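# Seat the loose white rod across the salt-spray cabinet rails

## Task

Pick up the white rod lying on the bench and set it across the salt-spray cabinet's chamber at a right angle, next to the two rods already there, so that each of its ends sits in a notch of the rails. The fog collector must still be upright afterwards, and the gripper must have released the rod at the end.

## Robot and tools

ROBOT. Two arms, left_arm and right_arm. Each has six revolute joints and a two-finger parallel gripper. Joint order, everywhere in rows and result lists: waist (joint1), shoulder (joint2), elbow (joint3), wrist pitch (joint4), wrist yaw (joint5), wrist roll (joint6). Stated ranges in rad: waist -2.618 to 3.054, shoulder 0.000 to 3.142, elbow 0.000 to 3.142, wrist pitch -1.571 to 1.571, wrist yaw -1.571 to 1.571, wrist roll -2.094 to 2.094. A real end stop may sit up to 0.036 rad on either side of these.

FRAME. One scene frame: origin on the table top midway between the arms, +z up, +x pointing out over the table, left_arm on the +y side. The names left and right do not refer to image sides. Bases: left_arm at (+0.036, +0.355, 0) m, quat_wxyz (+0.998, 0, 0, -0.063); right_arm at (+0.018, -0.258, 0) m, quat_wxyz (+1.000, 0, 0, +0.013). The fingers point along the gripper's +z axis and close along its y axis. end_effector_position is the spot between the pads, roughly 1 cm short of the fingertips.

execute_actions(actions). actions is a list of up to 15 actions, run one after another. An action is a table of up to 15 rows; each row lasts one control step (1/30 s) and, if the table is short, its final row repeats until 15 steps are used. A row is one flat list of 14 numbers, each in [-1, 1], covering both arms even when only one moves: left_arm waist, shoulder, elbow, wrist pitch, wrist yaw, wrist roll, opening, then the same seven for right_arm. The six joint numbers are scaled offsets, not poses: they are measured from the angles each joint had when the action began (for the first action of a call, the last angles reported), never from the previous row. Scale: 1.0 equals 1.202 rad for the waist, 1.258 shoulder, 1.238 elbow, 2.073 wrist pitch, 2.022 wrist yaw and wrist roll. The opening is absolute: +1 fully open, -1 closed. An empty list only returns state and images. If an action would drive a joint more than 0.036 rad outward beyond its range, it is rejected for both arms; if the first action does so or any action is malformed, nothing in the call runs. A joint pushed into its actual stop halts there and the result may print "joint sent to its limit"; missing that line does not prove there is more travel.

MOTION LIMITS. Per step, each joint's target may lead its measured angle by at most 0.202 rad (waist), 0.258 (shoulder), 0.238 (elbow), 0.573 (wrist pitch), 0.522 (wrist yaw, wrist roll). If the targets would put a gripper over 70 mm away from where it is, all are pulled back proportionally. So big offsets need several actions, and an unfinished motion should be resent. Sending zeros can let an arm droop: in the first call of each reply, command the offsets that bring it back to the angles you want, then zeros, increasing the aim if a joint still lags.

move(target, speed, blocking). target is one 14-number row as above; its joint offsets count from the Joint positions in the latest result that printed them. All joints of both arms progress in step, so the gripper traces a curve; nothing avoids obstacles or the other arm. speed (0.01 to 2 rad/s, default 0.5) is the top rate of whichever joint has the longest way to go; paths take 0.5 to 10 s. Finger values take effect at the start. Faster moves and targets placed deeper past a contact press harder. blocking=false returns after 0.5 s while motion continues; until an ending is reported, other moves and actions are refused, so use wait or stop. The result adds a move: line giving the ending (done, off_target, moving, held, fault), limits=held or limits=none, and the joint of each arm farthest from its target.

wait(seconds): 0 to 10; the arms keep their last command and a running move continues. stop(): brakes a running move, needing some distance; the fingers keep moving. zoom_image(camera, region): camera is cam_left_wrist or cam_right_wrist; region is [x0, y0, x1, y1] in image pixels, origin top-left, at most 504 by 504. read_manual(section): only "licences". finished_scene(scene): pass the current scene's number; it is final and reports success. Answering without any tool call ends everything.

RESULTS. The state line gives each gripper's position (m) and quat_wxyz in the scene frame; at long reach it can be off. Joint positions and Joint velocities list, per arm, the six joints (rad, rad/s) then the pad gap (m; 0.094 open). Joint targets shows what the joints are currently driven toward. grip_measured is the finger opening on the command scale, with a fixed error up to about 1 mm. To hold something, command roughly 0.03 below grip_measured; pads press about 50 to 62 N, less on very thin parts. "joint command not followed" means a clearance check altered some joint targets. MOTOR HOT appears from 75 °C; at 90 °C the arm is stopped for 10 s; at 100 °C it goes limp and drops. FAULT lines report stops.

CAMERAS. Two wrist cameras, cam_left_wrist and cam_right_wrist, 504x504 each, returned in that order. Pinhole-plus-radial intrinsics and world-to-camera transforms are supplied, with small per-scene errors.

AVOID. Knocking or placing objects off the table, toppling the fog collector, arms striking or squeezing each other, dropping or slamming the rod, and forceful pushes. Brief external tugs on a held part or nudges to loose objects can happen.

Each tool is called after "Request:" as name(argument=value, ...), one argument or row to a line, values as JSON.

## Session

Request:
execute_actions(
  actions=[],
)

Scene clock: 0.00 s.
left_arm: end_effector_position=(+0.1416, +0.0116, +0.3651) grip_measured=+1.000 end_effector_quat_wxyz=(+0.574, +0.571, +0.580, -0.092) | right_arm: end_effector_position=(+0.2333, -0.3523, +0.2580) grip_measured=+1.000 end_effector_quat_wxyz=(+0.484, +0.633, +0.588, -0.139)
Joint names: [waist, shoulder, elbow, wrist pitch, wrist yaw, wrist roll]
Joint positions: left_arm=[-1.419  1.133  1.268 -0.531 -0.57   0.397  0.094] | right_arm=[ 0.263  1.047  1.07  -1.29   1.028  1.763  0.094]
Joint velocities: left_arm=[ 0.012 -0.012 -0.027 -0.007 -0.022 -0.022  0.   ] | right_arm=[ 0.002 -0.007 -0.012  0.007 -0.066 -0.022  0.   ]
Motor temperatures (°C, as the motors report them): left_arm=[23 33 27 26 23 23] | right_arm=[23 24 23 26 21 23]
Joint targets: left_arm=[-1.419 1.126 1.274 -0.534 -0.571 0.389] | right_arm=[0.263 1.042 1.080 -1.295 1.048 1.760]
camera_calibration (this result's frames):
cam_left_wrist: T_world_to_cam=[[-0.642404, -0.215019, -0.735584, 0.369462], [0.221422, 0.866823, -0.446756, 0.170264], [0.733682, -0.449872, -0.50924, 0.20605], [0, 0, 0, 1]] pos_world=[0.048468, 0.024549, 0.452766]
cam_right_wrist: T_world_to_cam=[[-0.885618, -0.178263, -0.428838, 0.258475], [-0.0682783, 0.963341, -0.259445, 0.46181], [0.459367, -0.200489, -0.865324, 0.151974], [0, 0, 0, 1]] pos_world=[0.19063, -0.368335, 0.362165]

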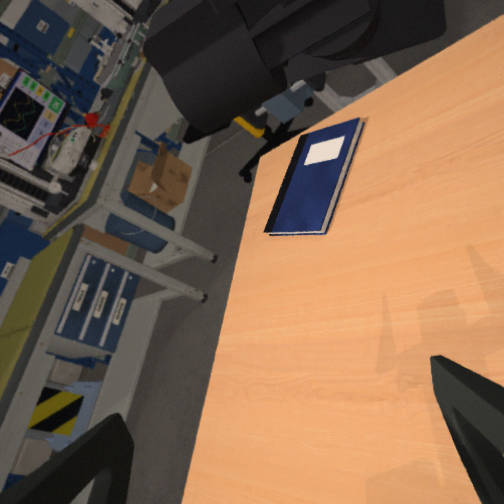

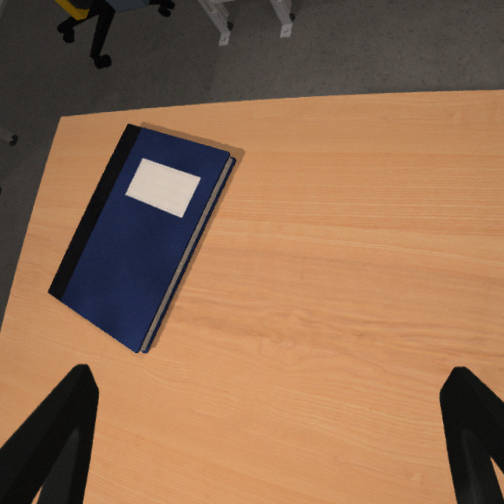

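Request:
move(
  target=[1.0,0,0.02,-0.178,0.282,-0.196,1, 0,0.203,0.44,0.529,-0.508,-0.872,1],
  speed=1.2,
)

Scene clock: 25.27 s.
left_arm: end_effector_position=(+0.3415, +0.2466, +0.2808) grip_measured=+1.000 end_effector_quat_wxyz=(+0.394, +0.162, +0.902, -0.062) | right_arm: end_effector_position=(+0.4133, -0.1410, +0.5215) grip_measured=+1.000 end_effector_quat_wxyz=(+0.727, -0.093, +0.672, +0.105)
Joint names: [waist, shoulder, elbow, wrist pitch, wrist yaw, wrist roll]
Joint positions: left_arm=[-0.224  1.133  1.268 -0.884 -0.011  0.01   0.094] | right_arm=[ 0.263  1.295  1.591 -0.216  0.009  0.005  0.094]
Joint velocities: left_arm=[-0.002 -0.017 -0.002  0.037 -0.007  0.051  0.   ] | right_arm=[ 0.007 -0.007  0.017  0.022  0.051 -0.007  0.   ]
Motor temperatures (°C, as the motors report them): left_arm=[23 33 30 31 23 23] | right_arm=[23 24 24 26 21 23]
Joint targets: left_arm=[-0.217 1.133 1.293 -0.900 0.001 0.001] | right_arm=[0.263 1.303 1.615 -0.194 0.001 -0.000]
move: off_target (left_arm, right_arm); limits=none; left_arm: farthest joint: the elbow, 0.025 radians from its target (0.025 radians at the start); right_arm: farthest joint: the elbow, 0.023 radians from its target (0.544 radians at the start)
camera_calibration (this result's frames):
cam_left_wrist: T_world_to_cam=[[-0.457381, -0.860375, -0.22485, 0.438931], [-0.76938, 0.509652, -0.38511, 0.293749], [0.445934, -0.00314684, -0.89506, 0.218656], [0, 0, 0, 1]] pos_world=[0.329257, 0.228623, 0.407529]
cam_right_wrist: T_world_to_cam=[[0.277263, -0.960529, 0.0225686, -0.25782], [-0.555593, -0.179451, -0.811858, 0.667274], [0.783863, 0.212559, -0.583419, 0.116778], [0, 0, 0, 1]] pos_world=[0.350679, -0.152722, 0.61568]

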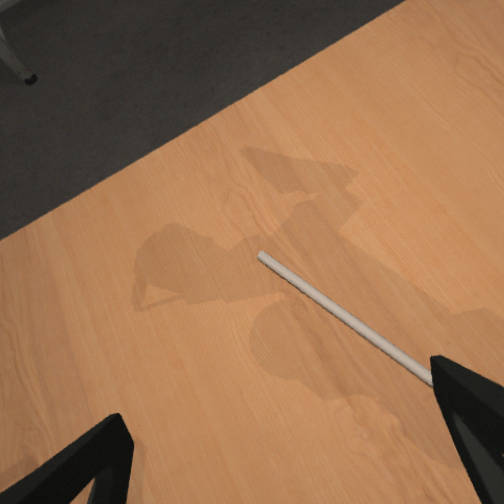

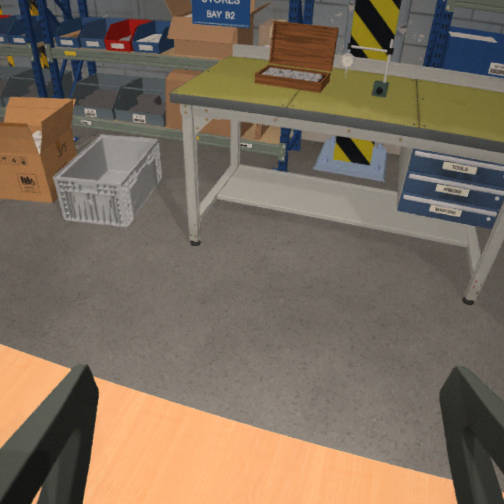

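Request:
move(
  target=[-0.439,0.454,0.0905,-0.163,0.005,0.942,0.2, 1.0,-0.155,-0.057,-0.036,0,0,1],
  speed=1.2,
)

Scene clock: 97.53 s.
left_arm: end_effector_position=(+0.2383, +0.1182, +0.1088) grip_measured=+0.202 end_effector_quat_wxyz=(+0.014, +0.983, +0.180, +0.015) | right_arm: end_effector_position=(+0.0489, +0.0922, +0.5399) grip_measured=+1.000 end_effector_quat_wxyz=(+0.554, -0.443, +0.490, +0.506)
Joint names: [waist, shoulder, elbow, wrist pitch, wrist yaw, wrist roll]
Joint positions: left_arm=[-0.747  1.689  1.354 -1.197 -0.011  1.907  0.056] | right_arm=[ 1.456  1.118  1.527 -0.283  0.008  0.004  0.094]
Joint velocities: left_arm=[ 0.002 -0.002 -0.002  0.007 -0.007  0.037  0.   ] | right_arm=[ 0.007 -0.007  0.002 -0.022 -0.007 -0.022  0.   ]
Motor temperatures (°C, as the motors report them): left_arm=[23 32 33 31 23 23] | right_arm=[23 24 26 29 21 23]
Joint targets: left_arm=[-0.752 1.704 1.380 -1.222 -0.001 1.914] | right_arm=[1.465 1.100 1.521 -0.291 0.009 0.005]
move: off_target (left_arm); limits=none; left_arm: farthest joint: the elbow, 0.026 radians from its target (0.112 radians at the start); right_arm: farthest joint: the shoulder, 0.018 radians from its target (0.195 radians at the start)
camera_calibration (this result's frames):
cam_left_wrist: T_world_to_cam=[[-0.11042, 0.991412, -0.0700689, -0.0759002], [0.898238, 0.129722, 0.41993, -0.22655], [0.425413, -0.0165697, -0.904847, 0.117799], [0, 0, 0, 1]] pos_world=[0.145002, 0.106589, 0.196407]
cam_right_wrist: T_world_to_cam=[[0.995045, -0.0967203, 0.0230395, -0.0481488], [-0.0335521, -0.544775, -0.837911, 0.543838], [0.0935943, 0.832986, -0.545321, 0.319628], [0, 0, 0, 1]] pos_world=[0.0362417, 0.0253669, 0.631097]

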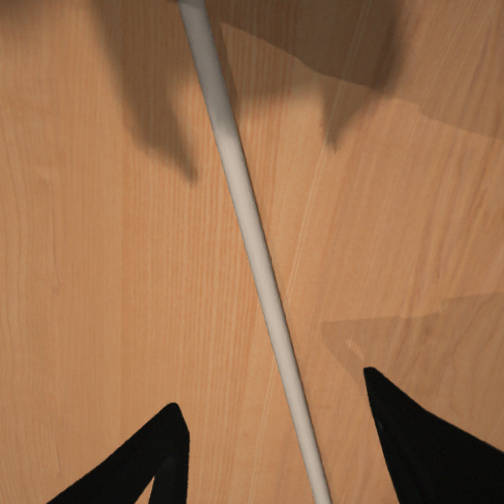

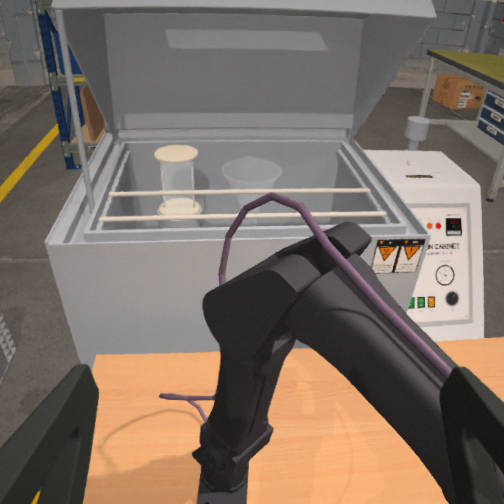

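Request:
zoom_image(
  camera="cam_right_wrist",
  region=[40, 130, 440, 260],
)

Request:
zoom_image(
  camera="cam_right_wrist",
  region=[70, 140, 190, 250],
)

Request:
zoom_image(
  camera="cam_right_wrist",
  region=[320, 140, 440, 250],
)

Region (40, 130, 440, 260) of cam_right_wrist's 504x504 image, scaled by 1.260, with more detail than that image has; it fills the top 164 rows of this view, and the rest is white.

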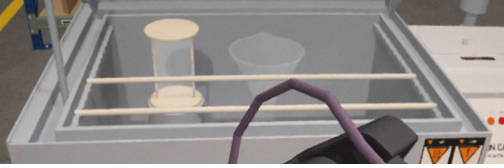

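Region (70, 140, 190, 250) of cam_right_wrist's 504x504 image, scaled by 4.200, with more detail than that image has; it fills the top 462 rows of this view, and the rest is white.

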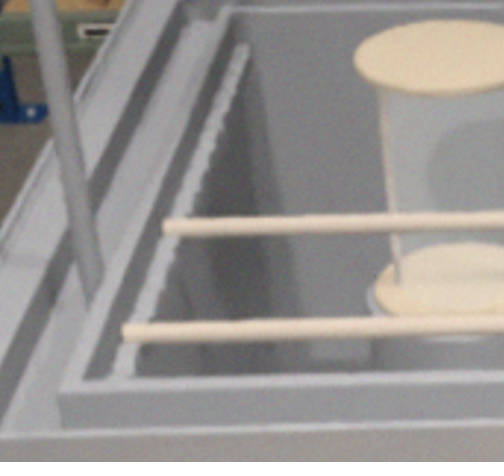

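Region (320, 140, 440, 250) of cam_right_wrist's 504x504 image, scaled by 4.200, with more detail than that image has; it fills the top 462 rows of this view, and the rest is white.

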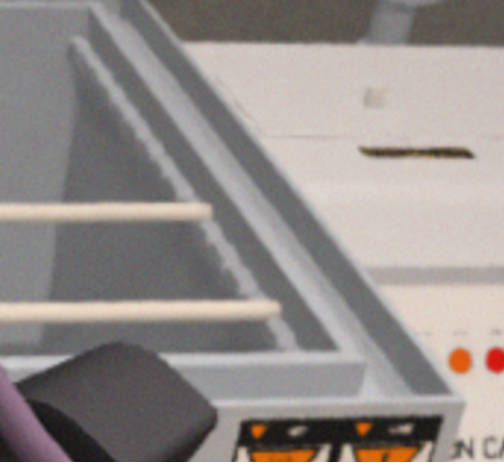

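Request:
zoom_image(
  camera="cam_right_wrist",
  region=[140, 135, 320, 245],
)

Region (140, 135, 320, 245) of cam_right_wrist's 504x504 image, scaled by 2.800, with more detail than that image has.

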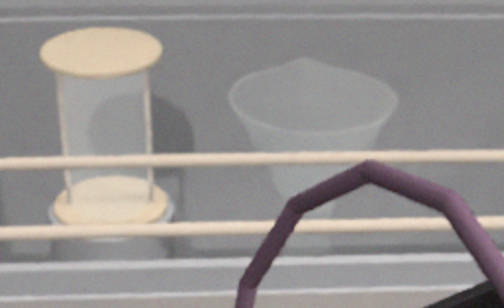

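Request:
move(
  target=[-0.0208,0.1216,-0.1607,0.149,0.0094,-0.0109,0.2, 0,0,0,0,0,0,1],
  speed=0.4,
)

Scene clock: 184.00 s.
left_arm: end_effector_position=(+0.2409, +0.1068, +0.0225) grip_measured=+0.202 end_effector_quat_wxyz=(+0.006, +0.984, +0.180, +0.010) | right_arm: end_effector_position=(+0.0489, +0.0922, +0.5399) grip_measured=+1.000 end_effector_quat_wxyz=(+0.554, -0.443, +0.490, +0.506)
Joint names: [waist, shoulder, elbow, wrist pitch, wrist yaw, wrist roll]
Joint positions: left_arm=[-0.763  1.828  1.166 -0.889 -0.011  1.892  0.056] | right_arm=[ 1.456  1.118  1.527 -0.283  0.008  0.004  0.094]
Joint velocities: left_arm=[-0.002 -0.022  0.002 -0.022 -0.066  0.007 -0.   ] | right_arm=[-0.002 -0.002 -0.002  0.037  0.022  0.022  0.   ]
Motor temperatures (°C, as the motors report them): left_arm=[23 33 33 26 23 23] | right_arm=[23 24 24 29 21 23]
Joint targets: left_arm=[-0.771 1.842 1.155 -0.888 0.008 1.885] | right_arm=[1.456 1.118 1.527 -0.283 0.008 0.004]
move: done; limits=none; left_arm: farthest joint: the wrist yaw, 0.019 radians from its target (0.019 radians at the start); right_arm: farthest joint: the waist, 0.000 radians from its target (0.000 radians at the start)
camera_calibration (this result's frames):
cam_left_wrist: T_world_to_cam=[[-0.110045, 0.9924, -0.0550602, -0.0708418], [0.903552, 0.122966, 0.410454, -0.191546], [0.414105, -0.00458113, -0.910217, 0.0400121], [0, 0, 0, 1]] pos_world=[0.148706, 0.0940403, 0.11114]
cam_right_wrist: T_world_to_cam=[[0.995045, -0.0967203, 0.0230395, -0.0481488], [-0.0335521, -0.544775, -0.837911, 0.543838], [0.0935943, 0.832986, -0.545321, 0.319628], [0, 0, 0, 1]] pos_world=[0.0362417, 0.0253669, 0.631097]

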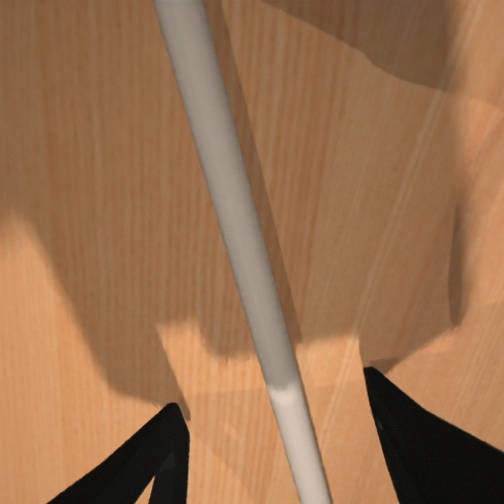

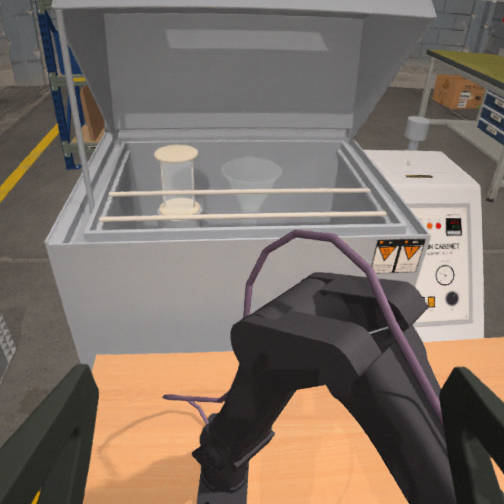

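Request:
move(
  target=[-0.0067,0.011,-0.0242,0.0145,0.0094,-0.0035,-0.3, 0,0,0,0,0,0,1],
  speed=0.1,
)

Scene clock: 196.27 s.
left_arm: end_effector_position=(+0.2422, +0.1052, +0.0191) grip_measured=-0.298 end_effector_quat_wxyz=(+0.013, +0.984, +0.180, +0.013) | right_arm: end_effector_position=(+0.0489, +0.0922, +0.5399) grip_measured=+1.000 end_effector_quat_wxyz=(+0.554, -0.443, +0.490, +0.506)
Joint names: [waist, shoulder, elbow, wrist pitch, wrist yaw, wrist roll]
Joint positions: left_arm=[-0.763  1.828  1.151 -0.859 -0.01   1.891  0.033] | right_arm=[ 1.456  1.118  1.527 -0.283  0.008  0.004  0.094]
Joint velocities: left_arm=[-0.037 -0.002  0.002 -0.022  0.095 -0.037 -0.001] | right_arm=[-0.002 -0.012 -0.002 -0.022  0.037  0.007  0.   ]
Motor temperatures (°C, as the motors report them): left_arm=[23 34 31 26 23 23] | right_arm=[23 24 25 29 21 23]
Joint targets: left_arm=[-0.771 1.841 1.137 -0.859 0.008 1.885] | right_arm=[1.456 1.118 1.527 -0.283 0.008 0.004]
move: done; limits=none; left_arm: farthest joint: the wrist yaw, 0.018 radians from its target (0.019 radians at the start); right_arm: farthest joint: the waist, 0.000 radians from its target (0.000 radians at the start)
camera_calibration (this result's frames):
cam_left_wrist: T_world_to_cam=[[-0.109872, 0.991655, -0.0674419, -0.0690378], [0.899849, 0.128059, 0.416981, -0.190809], [0.422138, -0.0148731, -0.90641, 0.0354703], [0, 0, 0, 1]] pos_world=[0.149141, 0.093424, 0.107058]
cam_right_wrist: T_world_to_cam=[[0.995045, -0.0967203, 0.0230395, -0.0481488], [-0.0335521, -0.544775, -0.837911, 0.543838], [0.0935943, 0.832986, -0.545321, 0.319628], [0, 0, 0, 1]] pos_world=[0.0362417, 0.0253669, 0.631097]

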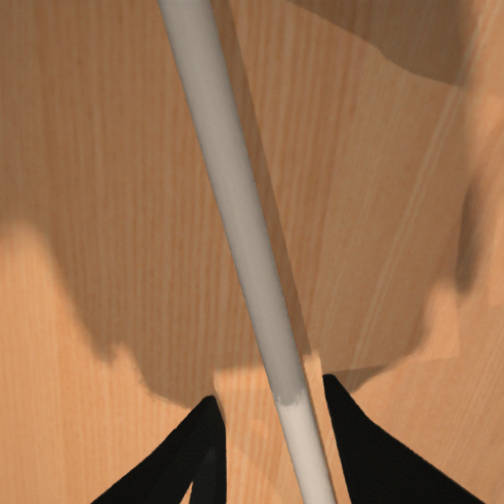

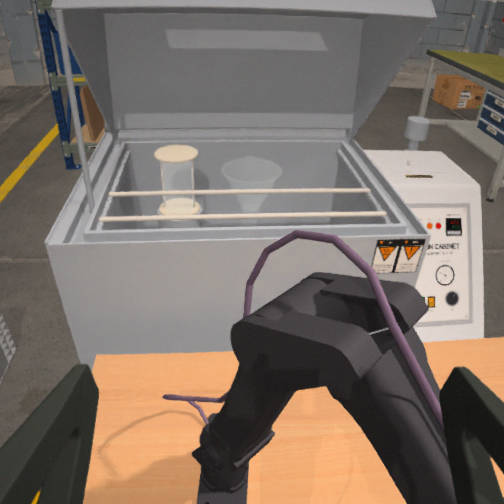

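Request:
execute_actions(
  actions=[
    [[-0.0067,0.0103,-0.0113,0,0.0089,-0.003,-0.35, 0,0,0,0,0,0,1],[-0.0067,0.0103,-0.0113,0,0.0089,-0.003,-0.40, 0,0,0,0,0,0,1],[-0.0067,0.0103,-0.0113,0,0.0089,-0.003,-0.45, 0,0,0,0,0,0,1],[-0.0067,0.0103,-0.0113,0,0.0089,-0.003,-0.50, 0,0,0,0,0,0,1],[-0.0067,0.0103,-0.0113,0,0.0089,-0.003,-0.55, 0,0,0,0,0,0,1],[-0.0067,0.0103,-0.0113,0,0.0089,-0.003,-0.59, 0,0,0,0,0,0,1],[-0.0067,0.0103,-0.0113,0,0.0089,-0.003,-0.63, 0,0,0,0,0,0,1],[-0.0067,0.0103,-0.0113,0,0.0089,-0.003,-0.67, 0,0,0,0,0,0,1],[-0.0067,0.0103,-0.0113,0,0.0089,-0.003,-0.70, 0,0,0,0,0,0,1],[-0.0067,0.0103,-0.0113,0,0.0089,-0.003,-0.73, 0,0,0,0,0,0,1],[-0.0067,0.0103,-0.0113,0,0.0089,-0.003,-0.76, 0,0,0,0,0,0,1],[-0.0067,0.0103,-0.0113,0,0.0089,-0.003,-0.79, 0,0,0,0,0,0,1],[-0.0067,0.0103,-0.0113,0,0.0089,-0.003,-0.81, 0,0,0,0,0,0,1],[-0.0067,0.0103,-0.0113,0,0.0089,-0.003,-0.83, 0,0,0,0,0,0,1],[-0.0067,0.0103,-0.0113,0,0.0089,-0.003,-0.85, 0,0,0,0,0,0,1]],
    [[0,0,0,0,0,0,-0.87, 0,0,0,0,0,0,1]],
  ],
)

Scene clock: 208.07 s.
left_arm: end_effector_position=(+0.2424, +0.1049, +0.0191) grip_measured=-0.831 end_effector_quat_wxyz=(+0.014, +0.983, +0.180, +0.013) | right_arm: end_effector_position=(+0.0489, +0.0922, +0.5399) grip_measured=+1.000 end_effector_quat_wxyz=(+0.554, -0.443, +0.490, +0.506)
Joint names: [waist, shoulder, elbow, wrist pitch, wrist yaw, wrist roll]
Joint positions: left_arm=[-0.763  1.828  1.151 -0.858 -0.01   1.891  0.008] | right_arm=[ 1.456  1.118  1.527 -0.283  0.008  0.004  0.094]
Joint velocities: left_arm=[-0.022 -0.012 -0.027  0.022  0.007  0.022 -0.001] | right_arm=[ 0.007 -0.002  0.007  0.037 -0.007 -0.037  0.   ]
Motor temperatures (°C, as the motors report them): left_arm=[23 34 30 26 23 23] | right_arm=[23 24 25 29 21 23]
Joint targets: left_arm=[-0.763 1.828 1.151 -0.858 -0.010 1.891] | right_arm=[1.456 1.118 1.527 -0.283 0.008 0.004]
camera_calibration (this result's frames):
cam_left_wrist: T_world_to_cam=[[-0.109806, 0.991574, -0.0687219, -0.0687018], [0.899447, 0.128553, 0.417694, -0.19096], [0.42301, -0.0159463, -0.905985, 0.0352702], [0, 0, 0, 1]] pos_world=[0.149295, 0.0932339, 0.106996]
cam_right_wrist: T_world_to_cam=[[0.995045, -0.0967203, 0.0230395, -0.0481488], [-0.0335521, -0.544775, -0.837911, 0.543838], [0.0935943, 0.832986, -0.545321, 0.319628], [0, 0, 0, 1]] pos_world=[0.0362417, 0.0253669, 0.631097]

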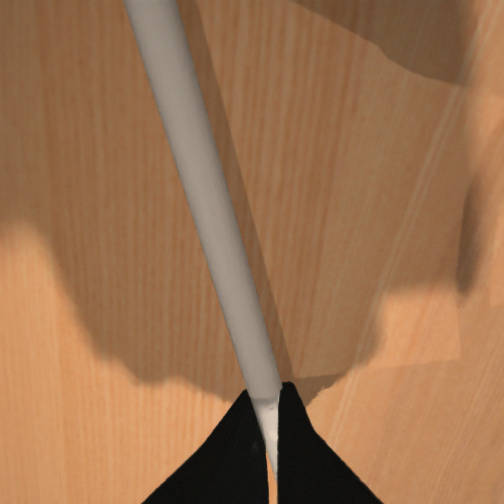

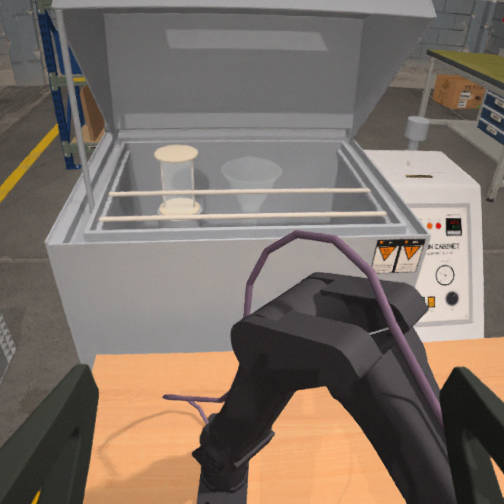

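Request:
move(
  target=[0,-0.102,0.189,-0.175,0,0,-0.87, 0,0,0,0,0,0,1],
  speed=0.5,
)

Scene clock: 308.17 s.
left_arm: end_effector_position=(+0.2363, +0.1124, +0.1022) grip_measured=-0.831 end_effector_quat_wxyz=(+0.006, +0.984, +0.180, +0.009) | right_arm: end_effector_position=(+0.0489, +0.0922, +0.5399) grip_measured=+1.000 end_effector_quat_wxyz=(+0.554, -0.443, +0.490, +0.506)
Joint names: [waist, shoulder, elbow, wrist pitch, wrist yaw, wrist roll]
Joint positions: left_arm=[-0.763  1.721  1.366 -1.195 -0.01   1.891  0.008] | right_arm=[ 1.456  1.118  1.527 -0.283  0.008  0.004  0.094]
Joint velocities: left_arm=[-0.002 -0.007 -0.002 -0.037  0.037 -0.081  0.   ] | right_arm=[-0.012 -0.017 -0.007  0.007 -0.007 -0.022  0.   ]
Motor temperatures (°C, as the motors report them): left_arm=[23 36 31 25 23 23] | right_arm=[23 24 25 29 21 23]
Joint targets: left_arm=[-0.763 1.699 1.385 -1.221 -0.010 1.891] | right_arm=[1.456 1.118 1.527 -0.283 0.008 0.004]
move: off_target (left_arm); limits=none; left_arm: farthest joint: the wrist pitch, 0.026 radians from its target (0.363 radians at the start); right_arm: farthest joint: the waist, 0.000 radians from its target (0.000 radians at the start)
camera_calibration (this result's frames):
cam_left_wrist: T_world_to_cam=[[-0.110446, 0.992362, -0.0549534, -0.0724208], [0.903728, 0.123284, 0.409972, -0.220795], [0.413615, -0.00438325, -0.910441, 0.114622], [0, 0, 0, 1]] pos_world=[0.144131, 0.0995906, 0.190896]
cam_right_wrist: T_world_to_cam=[[0.995045, -0.0967203, 0.0230395, -0.0481488], [-0.0335521, -0.544775, -0.837911, 0.543838], [0.0935943, 0.832986, -0.545321, 0.319628], [0, 0, 0, 1]] pos_world=[0.0362417, 0.0253669, 0.631097]

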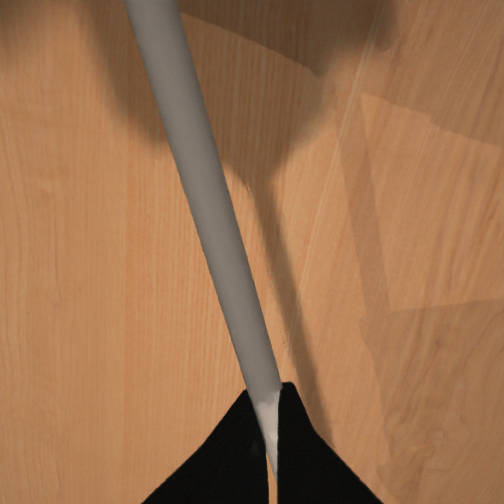

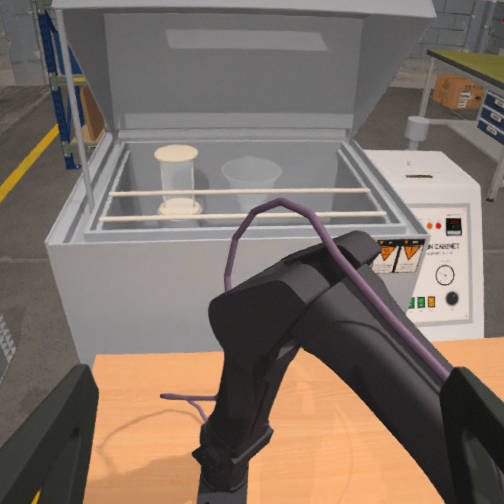

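Request:
move(
  target=[0.5516,-0.192,0.4354,-0.0999,0.005,-0.1588,-0.87, 0,0,0,0,0,0,1],
  speed=0.6,
)

Scene clock: 316.13 s.
left_arm: end_effector_position=(+0.3659, +0.2817, +0.3229) grip_measured=-0.831 end_effector_quat_wxyz=(+0.218, +0.753, +0.593, +0.183) | right_arm: end_effector_position=(+0.0489, +0.0922, +0.5399) grip_measured=+1.000 end_effector_quat_wxyz=(+0.554, -0.443, +0.490, +0.506)
Joint names: [waist, shoulder, elbow, wrist pitch, wrist yaw, wrist roll]
Joint positions: left_arm=[-0.102  1.494  1.888 -1.388 -0.012  1.584  0.008] | right_arm=[ 1.456  1.118  1.527 -0.283  0.008  0.004  0.094]
Joint velocities: left_arm=[-0.012 -0.022  0.012 -0.051  0.007  0.022 -0.   ] | right_arm=[ 0.012  0.017 -0.007 -0.037  0.051 -0.066  0.   ]
Motor temperatures (°C, as the motors report them): left_arm=[23 36 31 25 23 23] | right_arm=[23 24 25 29 21 23]
Joint targets: left_arm=[-0.100 1.480 1.905 -1.402 -0.000 1.570] | right_arm=[1.456 1.118 1.527 -0.283 0.008 0.004]
move: done; limits=none; left_arm: farthest joint: the elbow, 0.017 radians from its target (0.539 radians at the start); right_arm: farthest joint: the waist, 0.000 radians from its target (0.000 radians at the start)
camera_calibration (this result's frames):
cam_left_wrist: T_world_to_cam=[[-0.707846, 0.43097, -0.55966, 0.32566], [0.168072, 0.872311, 0.459157, -0.40696], [0.686081, 0.230949, -0.689896, 0.0254759], [0, 0, 0, 1]] pos_world=[0.281437, 0.208762, 0.386693]
cam_right_wrist: T_world_to_cam=[[0.995045, -0.0967203, 0.0230395, -0.0481488], [-0.0335521, -0.544775, -0.837911, 0.543838], [0.0935943, 0.832986, -0.545321, 0.319628], [0, 0, 0, 1]] pos_world=[0.0362417, 0.0253669, 0.631097]

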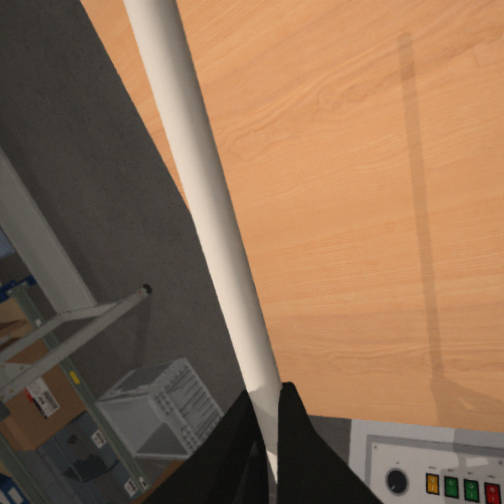

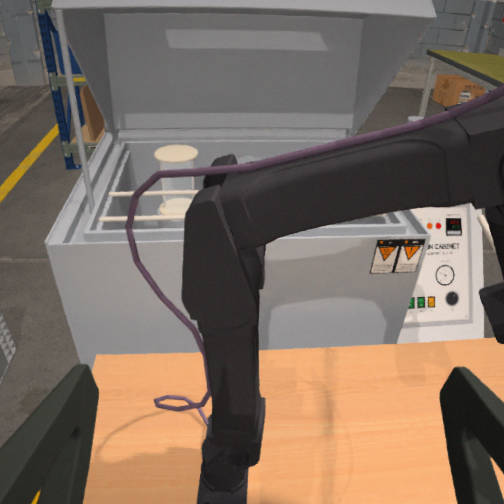

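Request:
move(
  target=[0.998,-0.011,0.0137,-0.0068,0,0,-0.87, 0,0,0,0,0,0,1],
  speed=0.6,
)

Scene clock: 322.63 s.
left_arm: end_effector_position=(+0.2232, +0.6366, +0.3228) grip_measured=-0.831 end_effector_quat_wxyz=(+0.073, +0.287, +0.915, +0.275) | right_arm: end_effector_position=(+0.0489, +0.0922, +0.5399) grip_measured=+1.000 end_effector_quat_wxyz=(+0.554, -0.443, +0.490, +0.506)
Joint names: [waist, shoulder, elbow, wrist pitch, wrist yaw, wrist roll]
Joint positions: left_arm=[ 1.094  1.494  1.888 -1.388 -0.022  1.584  0.008] | right_arm=[ 1.456  1.118  1.527 -0.283  0.008  0.004  0.094]
Joint velocities: left_arm=[-0.022  0.012  0.002  0.007 -0.051 -0.037  0.001] | right_arm=[-0.002  0.022 -0.012 -0.066  0.081 -0.022  0.   ]
Motor temperatures (°C, as the motors report them): left_arm=[23 35 31 25 23 23] | right_arm=[23 24 25 30 21 23]
Joint targets: left_arm=[1.097 1.480 1.905 -1.402 -0.012 1.583] | right_arm=[1.456 1.118 1.527 -0.283 0.008 0.004]
move: done; limits=none; left_arm: farthest joint: the elbow, 0.017 radians from its target (0.017 radians at the start); right_arm: farthest joint: the waist, 0.000 radians from its target (0.000 radians at the start)
camera_calibration (this result's frames):
cam_left_wrist: T_world_to_cam=[[-0.661223, -0.502219, -0.557279, 0.65456], [-0.749682, 0.469664, 0.466253, -0.233681], [0.0275723, 0.72608, -0.687057, -0.127734], [0, 0, 0, 1]] pos_world=[0.261145, 0.531229, 0.385966]
cam_right_wrist: T_world_to_cam=[[0.995045, -0.0967203, 0.0230395, -0.0481488], [-0.0335521, -0.544775, -0.837911, 0.543838], [0.0935943, 0.832986, -0.545321, 0.319628], [0, 0, 0, 1]] pos_world=[0.0362417, 0.0253669, 0.631097]

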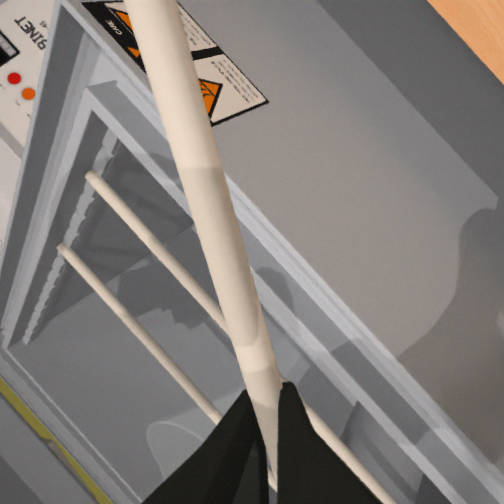

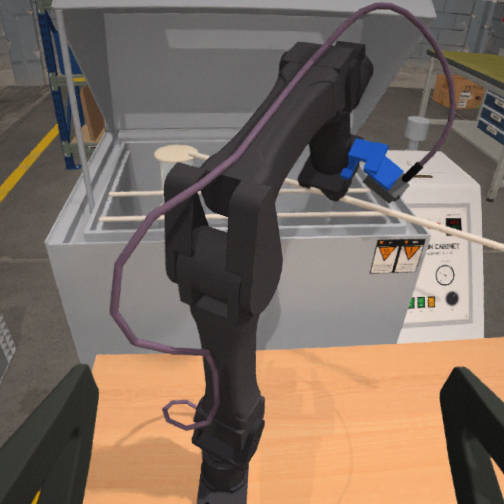

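Request:
zoom_image(
  camera="cam_left_wrist",
  region=[0, 110, 170, 360],
)

Region (0, 110, 170, 360) of cam_left_wrist's 504x504 image, scaled by 2.016, with more detail than that image has; it fills the left 343 columns of this view, and the rest is white.

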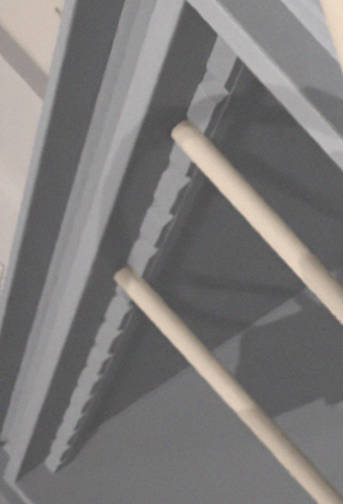

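Request:
zoom_image(
  camera="cam_left_wrist",
  region=[40, 120, 130, 260],
)

Region (40, 120, 130, 260) of cam_left_wrist's 504x504 image, scaled by 3.600, with more detail than that image has; it fills the left 324 columns of this view, and the rest is white.

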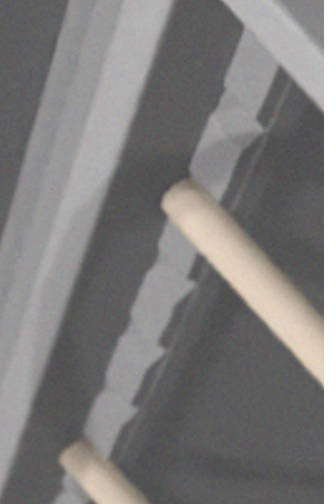

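Request:
zoom_image(
  camera="cam_left_wrist",
  region=[50, 160, 110, 255],
)

Region (50, 160, 110, 255) of cam_left_wrist's 504x504 image, scaled by 5.305, with more detail than that image has; it fills the left 318 columns of this view, and the rest is white.

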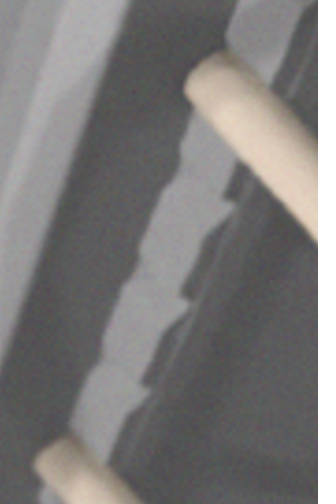

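Request:
move(
  target=[0.3552,0.3824,0.2205,0.1577,-0.0562,-0.0801,-0.87, 0,0,0,0,0,0,1],
  speed=0.3,
)

Scene clock: 408.63 s.
left_arm: end_effector_position=(+0.0992, +0.8570, +0.2640) grip_measured=-0.831 end_effector_quat_wxyz=(-0.013, -0.003, +0.945, +0.327) | right_arm: end_effector_position=(+0.0489, +0.0922, +0.5399) grip_measured=+1.000 end_effector_quat_wxyz=(+0.554, -0.443, +0.490, +0.506)
Joint names: [waist, shoulder, elbow, wrist pitch, wrist yaw, wrist roll]
Joint positions: left_arm=[ 1.521  1.971  2.131 -1.076 -0.134  1.436  0.008] | right_arm=[ 1.456  1.118  1.527 -0.283  0.008  0.004  0.094]
Joint velocities: left_arm=[ 0.007 -0.017  0.002  0.022 -0.051 -0.066  0.   ] | right_arm=[-0.012  0.007 -0.002 -0.022 -0.037 -0.037  0.   ]
Motor temperatures (°C, as the motors report them): left_arm=[23 33 32 28 23 23] | right_arm=[23 24 25 30 21 23]
Joint targets: left_arm=[1.521 1.975 2.161 -1.061 -0.135 1.421] | right_arm=[1.456 1.118 1.527 -0.283 0.008 0.004]
move: off_target (left_arm); limits=none; left_arm: farthest joint: the elbow, 0.030 radians from its target (0.273 radians at the start); right_arm: farthest joint: the waist, 0.000 radians from its target (0.000 radians at the start)
camera_calibration (this result's frames):
cam_left_wrist: T_world_to_cam=[[-0.25149, -0.738039, -0.62614, 0.830159], [-0.884108, -0.0880678, 0.458909, 0.0905308], [-0.393836, 0.668986, -0.630358, -0.249036], [0, 0, 0, 1]] pos_world=[0.190736, 0.787264, 0.321269]
cam_right_wrist: T_world_to_cam=[[0.995045, -0.0967203, 0.0230395, -0.0481488], [-0.0335521, -0.544775, -0.837911, 0.543838], [0.0935943, 0.832986, -0.545321, 0.319628], [0, 0, 0, 1]] pos_world=[0.0362417, 0.0253669, 0.631097]

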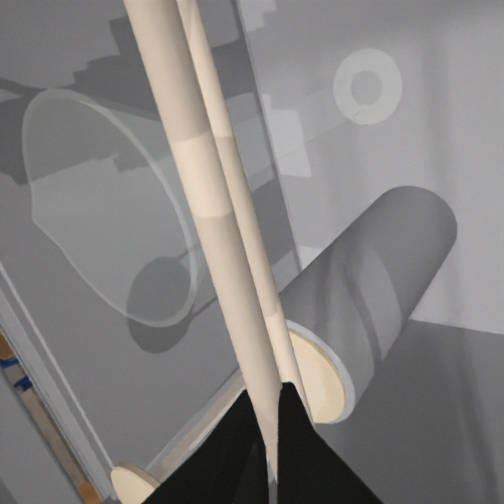

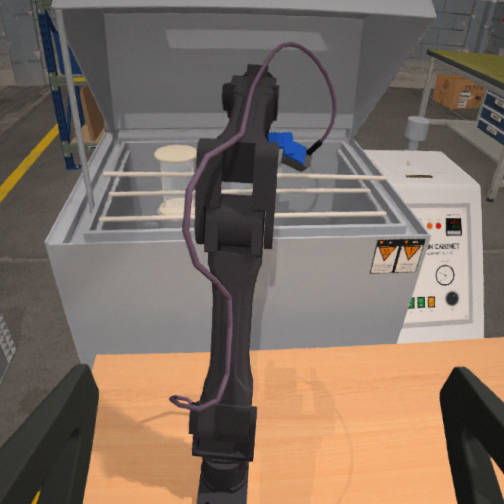

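Request:
zoom_image(
  camera="cam_right_wrist",
  region=[70, 150, 170, 240],
)

Request:
zoom_image(
  camera="cam_right_wrist",
  region=[320, 150, 420, 240],
)

Region (70, 150, 170, 240) of cam_right_wrist's 504x504 image, scaled by 5.040, with more detail than that image has; it fills the top 454 rows of this view, and the rest is white.

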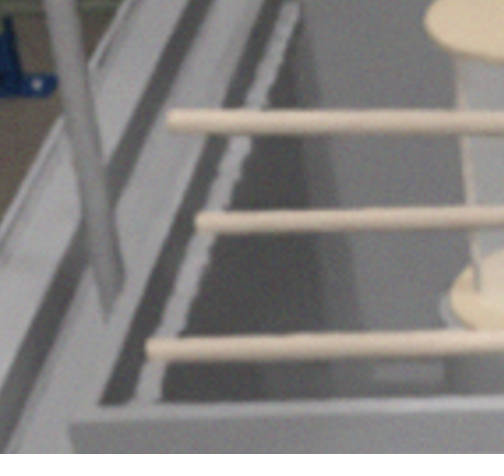

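Region (320, 150, 420, 240) of cam_right_wrist's 504x504 image, scaled by 5.040, with more detail than that image has; it fills the top 454 rows of this view, and the rest is white.

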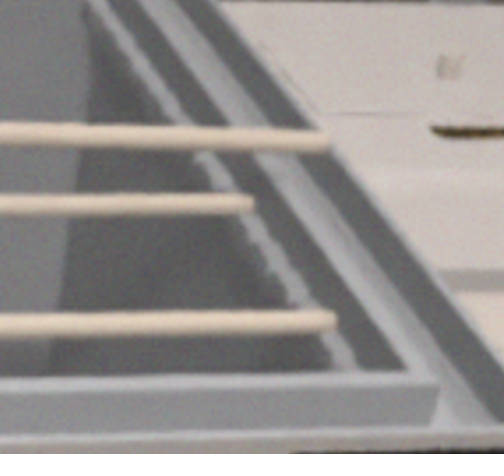

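Request:
zoom_image(
  camera="cam_left_wrist",
  region=[100, 0, 300, 200],
)

Request:
zoom_image(
  camera="cam_left_wrist",
  region=[180, 220, 380, 420],
)

Region (100, 0, 300, 200) of cam_left_wrist's 504x504 image, scaled by 2.520, with more detail than that image has.

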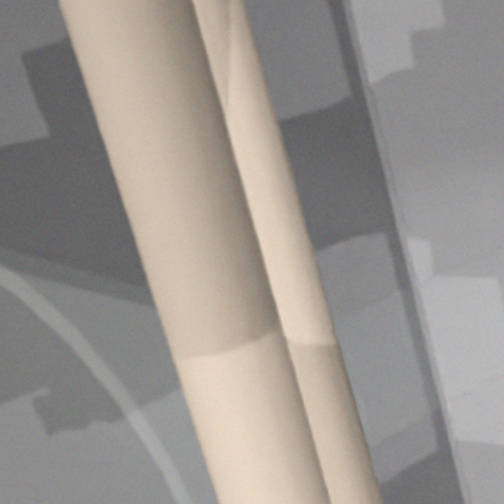

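Region (180, 220, 380, 420) of cam_left_wrist's 504x504 image, scaled by 2.520, with more detail than that image has.

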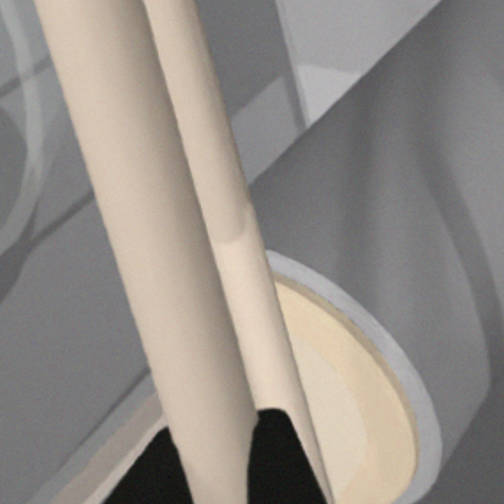

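Request:
move(
  target=[0.0311,0.0147,-0.0687,0.0116,0.0326,0,-0.87, 0,0,0,0,0,0,1],
  speed=0.08,
)

Request:
zoom_image(
  camera="cam_right_wrist",
  region=[80, 160, 160, 240],
)

Request:
zoom_image(
  camera="cam_right_wrist",
  region=[330, 160, 410, 240],
)

Scene clock: 479.20 s.
left_arm: end_effector_position=(+0.0918, +0.8517, +0.2358) grip_measured=-0.831 end_effector_quat_wxyz=(+0.000, -0.008, +0.956, +0.293) | right_arm: end_effector_position=(+0.0489, +0.0922, +0.5399) grip_measured=+1.000 end_effector_quat_wxyz=(+0.554, -0.443, +0.490, +0.506)
Joint names: [waist, shoulder, elbow, wrist pitch, wrist yaw, wrist roll]
Joint positions: left_arm=[ 1.551  1.971  2.055 -1.066 -0.085  1.436  0.008] | right_arm=[ 1.456  1.118  1.527 -0.283  0.008  0.004  0.094]
Joint velocities: left_arm=[-0.002  0.007  0.002  0.022  0.037 -0.037  0.001] | right_arm=[-0.002  0.007  0.012 -0.022 -0.081 -0.007  0.   ]
Motor temperatures (°C, as the motors report them): left_arm=[23 39 34 30 23 23] | right_arm=[23 24 25 30 21 23]
Joint targets: left_arm=[1.559 1.990 2.046 -1.052 -0.068 1.435] | right_arm=[1.456 1.118 1.527 -0.283 0.008 0.004]
move: done; limits=none; left_arm: farthest joint: the shoulder, 0.018 radians from its target (0.018 radians at the start); right_arm: farthest joint: the waist, 0.000 radians from its target (0.000 radians at the start)
camera_calibration (this result's frames):
cam_left_wrist: T_world_to_cam=[[-0.233207, -0.781262, -0.579003, 0.830713], [-0.896612, -0.0577364, 0.439037, 0.0764731], [-0.376432, 0.621527, -0.687024, -0.213953], [0, 0, 0, 1]] pos_world=[0.181756, 0.786398, 0.30042]
cam_right_wrist: T_world_to_cam=[[0.995045, -0.0967203, 0.0230395, -0.0481488], [-0.0335521, -0.544775, -0.837911, 0.543838], [0.0935943, 0.832986, -0.545321, 0.319628], [0, 0, 0, 1]] pos_world=[0.0362417, 0.0253669, 0.631097]

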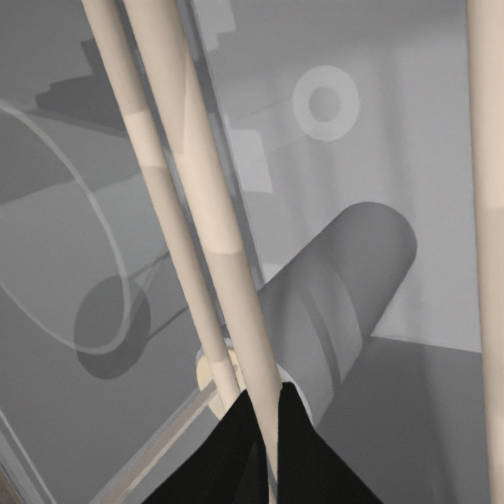

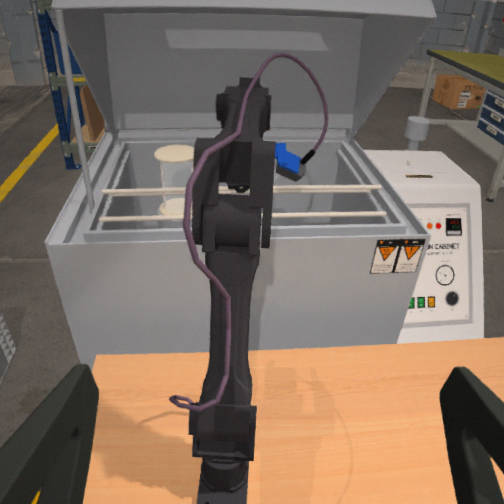

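Region (80, 160, 160, 240) of cam_right_wrist's 504x504 image, scaled by 6.300, with more detail than that image has.

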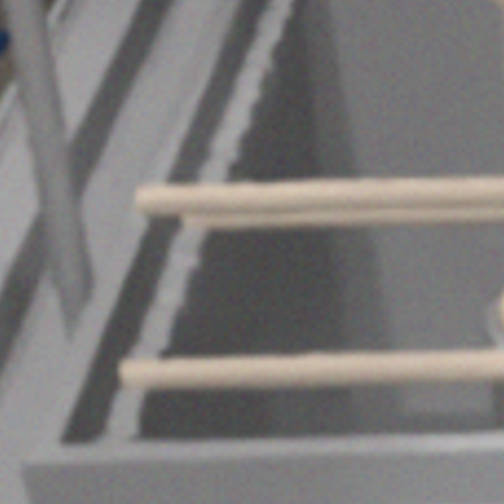

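Region (330, 160, 410, 240) of cam_right_wrist's 504x504 image, scaled by 6.300, with more detail than that image has.

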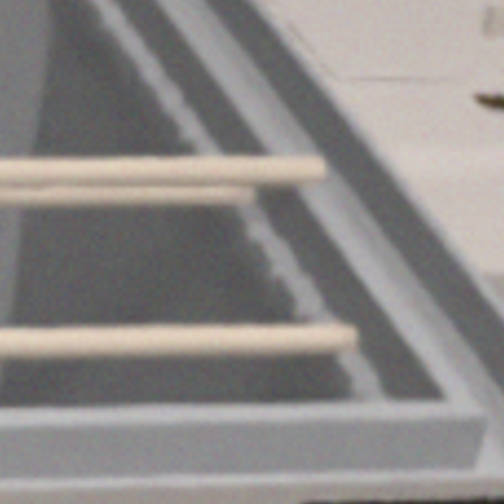

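Request:
move(
  target=[0.0067,0.0151,-0.0767,0.0391,0.0084,0,-0.87, 0,0,0,0,0,0,1],
  speed=0.06,
)

Request:
zoom_image(
  camera="cam_right_wrist",
  region=[80, 160, 160, 240],
)

Request:
zoom_image(
  camera="cam_right_wrist",
  region=[330, 160, 410, 240],
)

Scene clock: 505.57 s.
left_arm: end_effector_position=(+0.0922, +0.8539, +0.2127) grip_measured=-0.831 end_effector_quat_wxyz=(-0.001, -0.007, +0.959, +0.284) | right_arm: end_effector_position=(+0.0489, +0.0922, +0.5399) grip_measured=+1.000 end_effector_quat_wxyz=(+0.554, -0.443, +0.490, +0.506)
Joint names: [waist, shoulder, elbow, wrist pitch, wrist yaw, wrist roll]
Joint positions: left_arm=[ 1.551  1.971  1.969 -0.998 -0.085  1.436  0.008] | right_arm=[ 1.456  1.118  1.527 -0.283  0.008  0.004  0.094]
Joint velocities: left_arm=[-0.007 -0.007 -0.002  0.037  0.007  0.007 -0.   ] | right_arm=[-0.007 -0.022  0.002 -0.037 -0.066 -0.037  0.   ]
Motor temperatures (°C, as the motors report them): left_arm=[23 38 32 30 23 23] | right_arm=[23 24 25 30 21 23]
Joint targets: left_arm=[1.559 1.990 1.960 -0.985 -0.069 1.436] | right_arm=[1.456 1.118 1.527 -0.283 0.008 0.004]
move: done; limits=none; left_arm: farthest joint: the shoulder, 0.019 radians from its target (0.019 radians at the start); right_arm: farthest joint: the waist, 0.000 radians from its target (0.000 radians at the start)
camera_calibration (this result's frames):
cam_left_wrist: T_world_to_cam=[[-0.234675, -0.791383, -0.564483, 0.824833], [-0.895619, -0.0497132, 0.442035, 0.0795334], [-0.377881, 0.609296, -0.697111, -0.218362], [0, 0, 0, 1]] pos_world=[0.182284, 0.789759, 0.278225]
cam_right_wrist: T_world_to_cam=[[0.995045, -0.0967203, 0.0230395, -0.0481488], [-0.0335521, -0.544775, -0.837911, 0.543838], [0.0935943, 0.832986, -0.545321, 0.319628], [0, 0, 0, 1]] pos_world=[0.0362417, 0.0253669, 0.631097]

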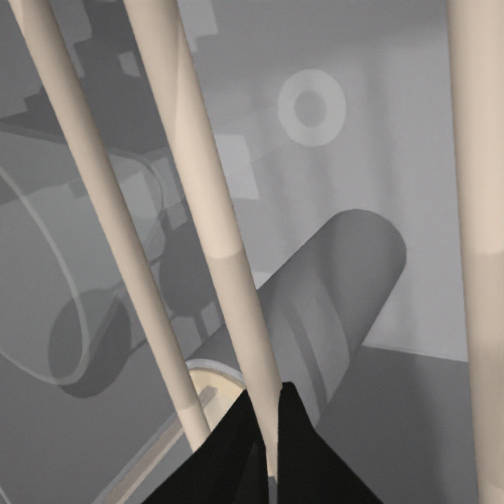

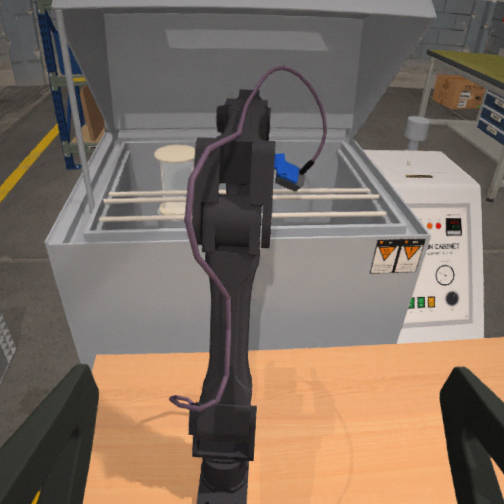

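Region (80, 160, 160, 240) of cam_right_wrist's 504x504 image, scaled by 6.300, with more detail than that image has.

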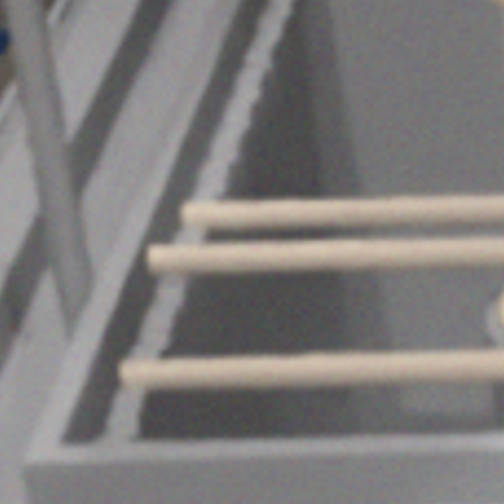

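Region (330, 160, 410, 240) of cam_right_wrist's 504x504 image, scaled by 6.300, with more detail than that image has.

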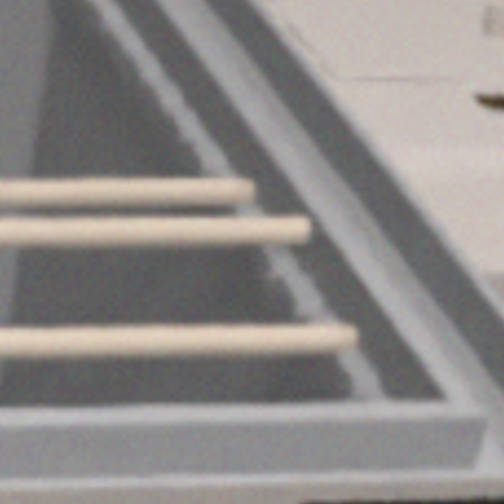

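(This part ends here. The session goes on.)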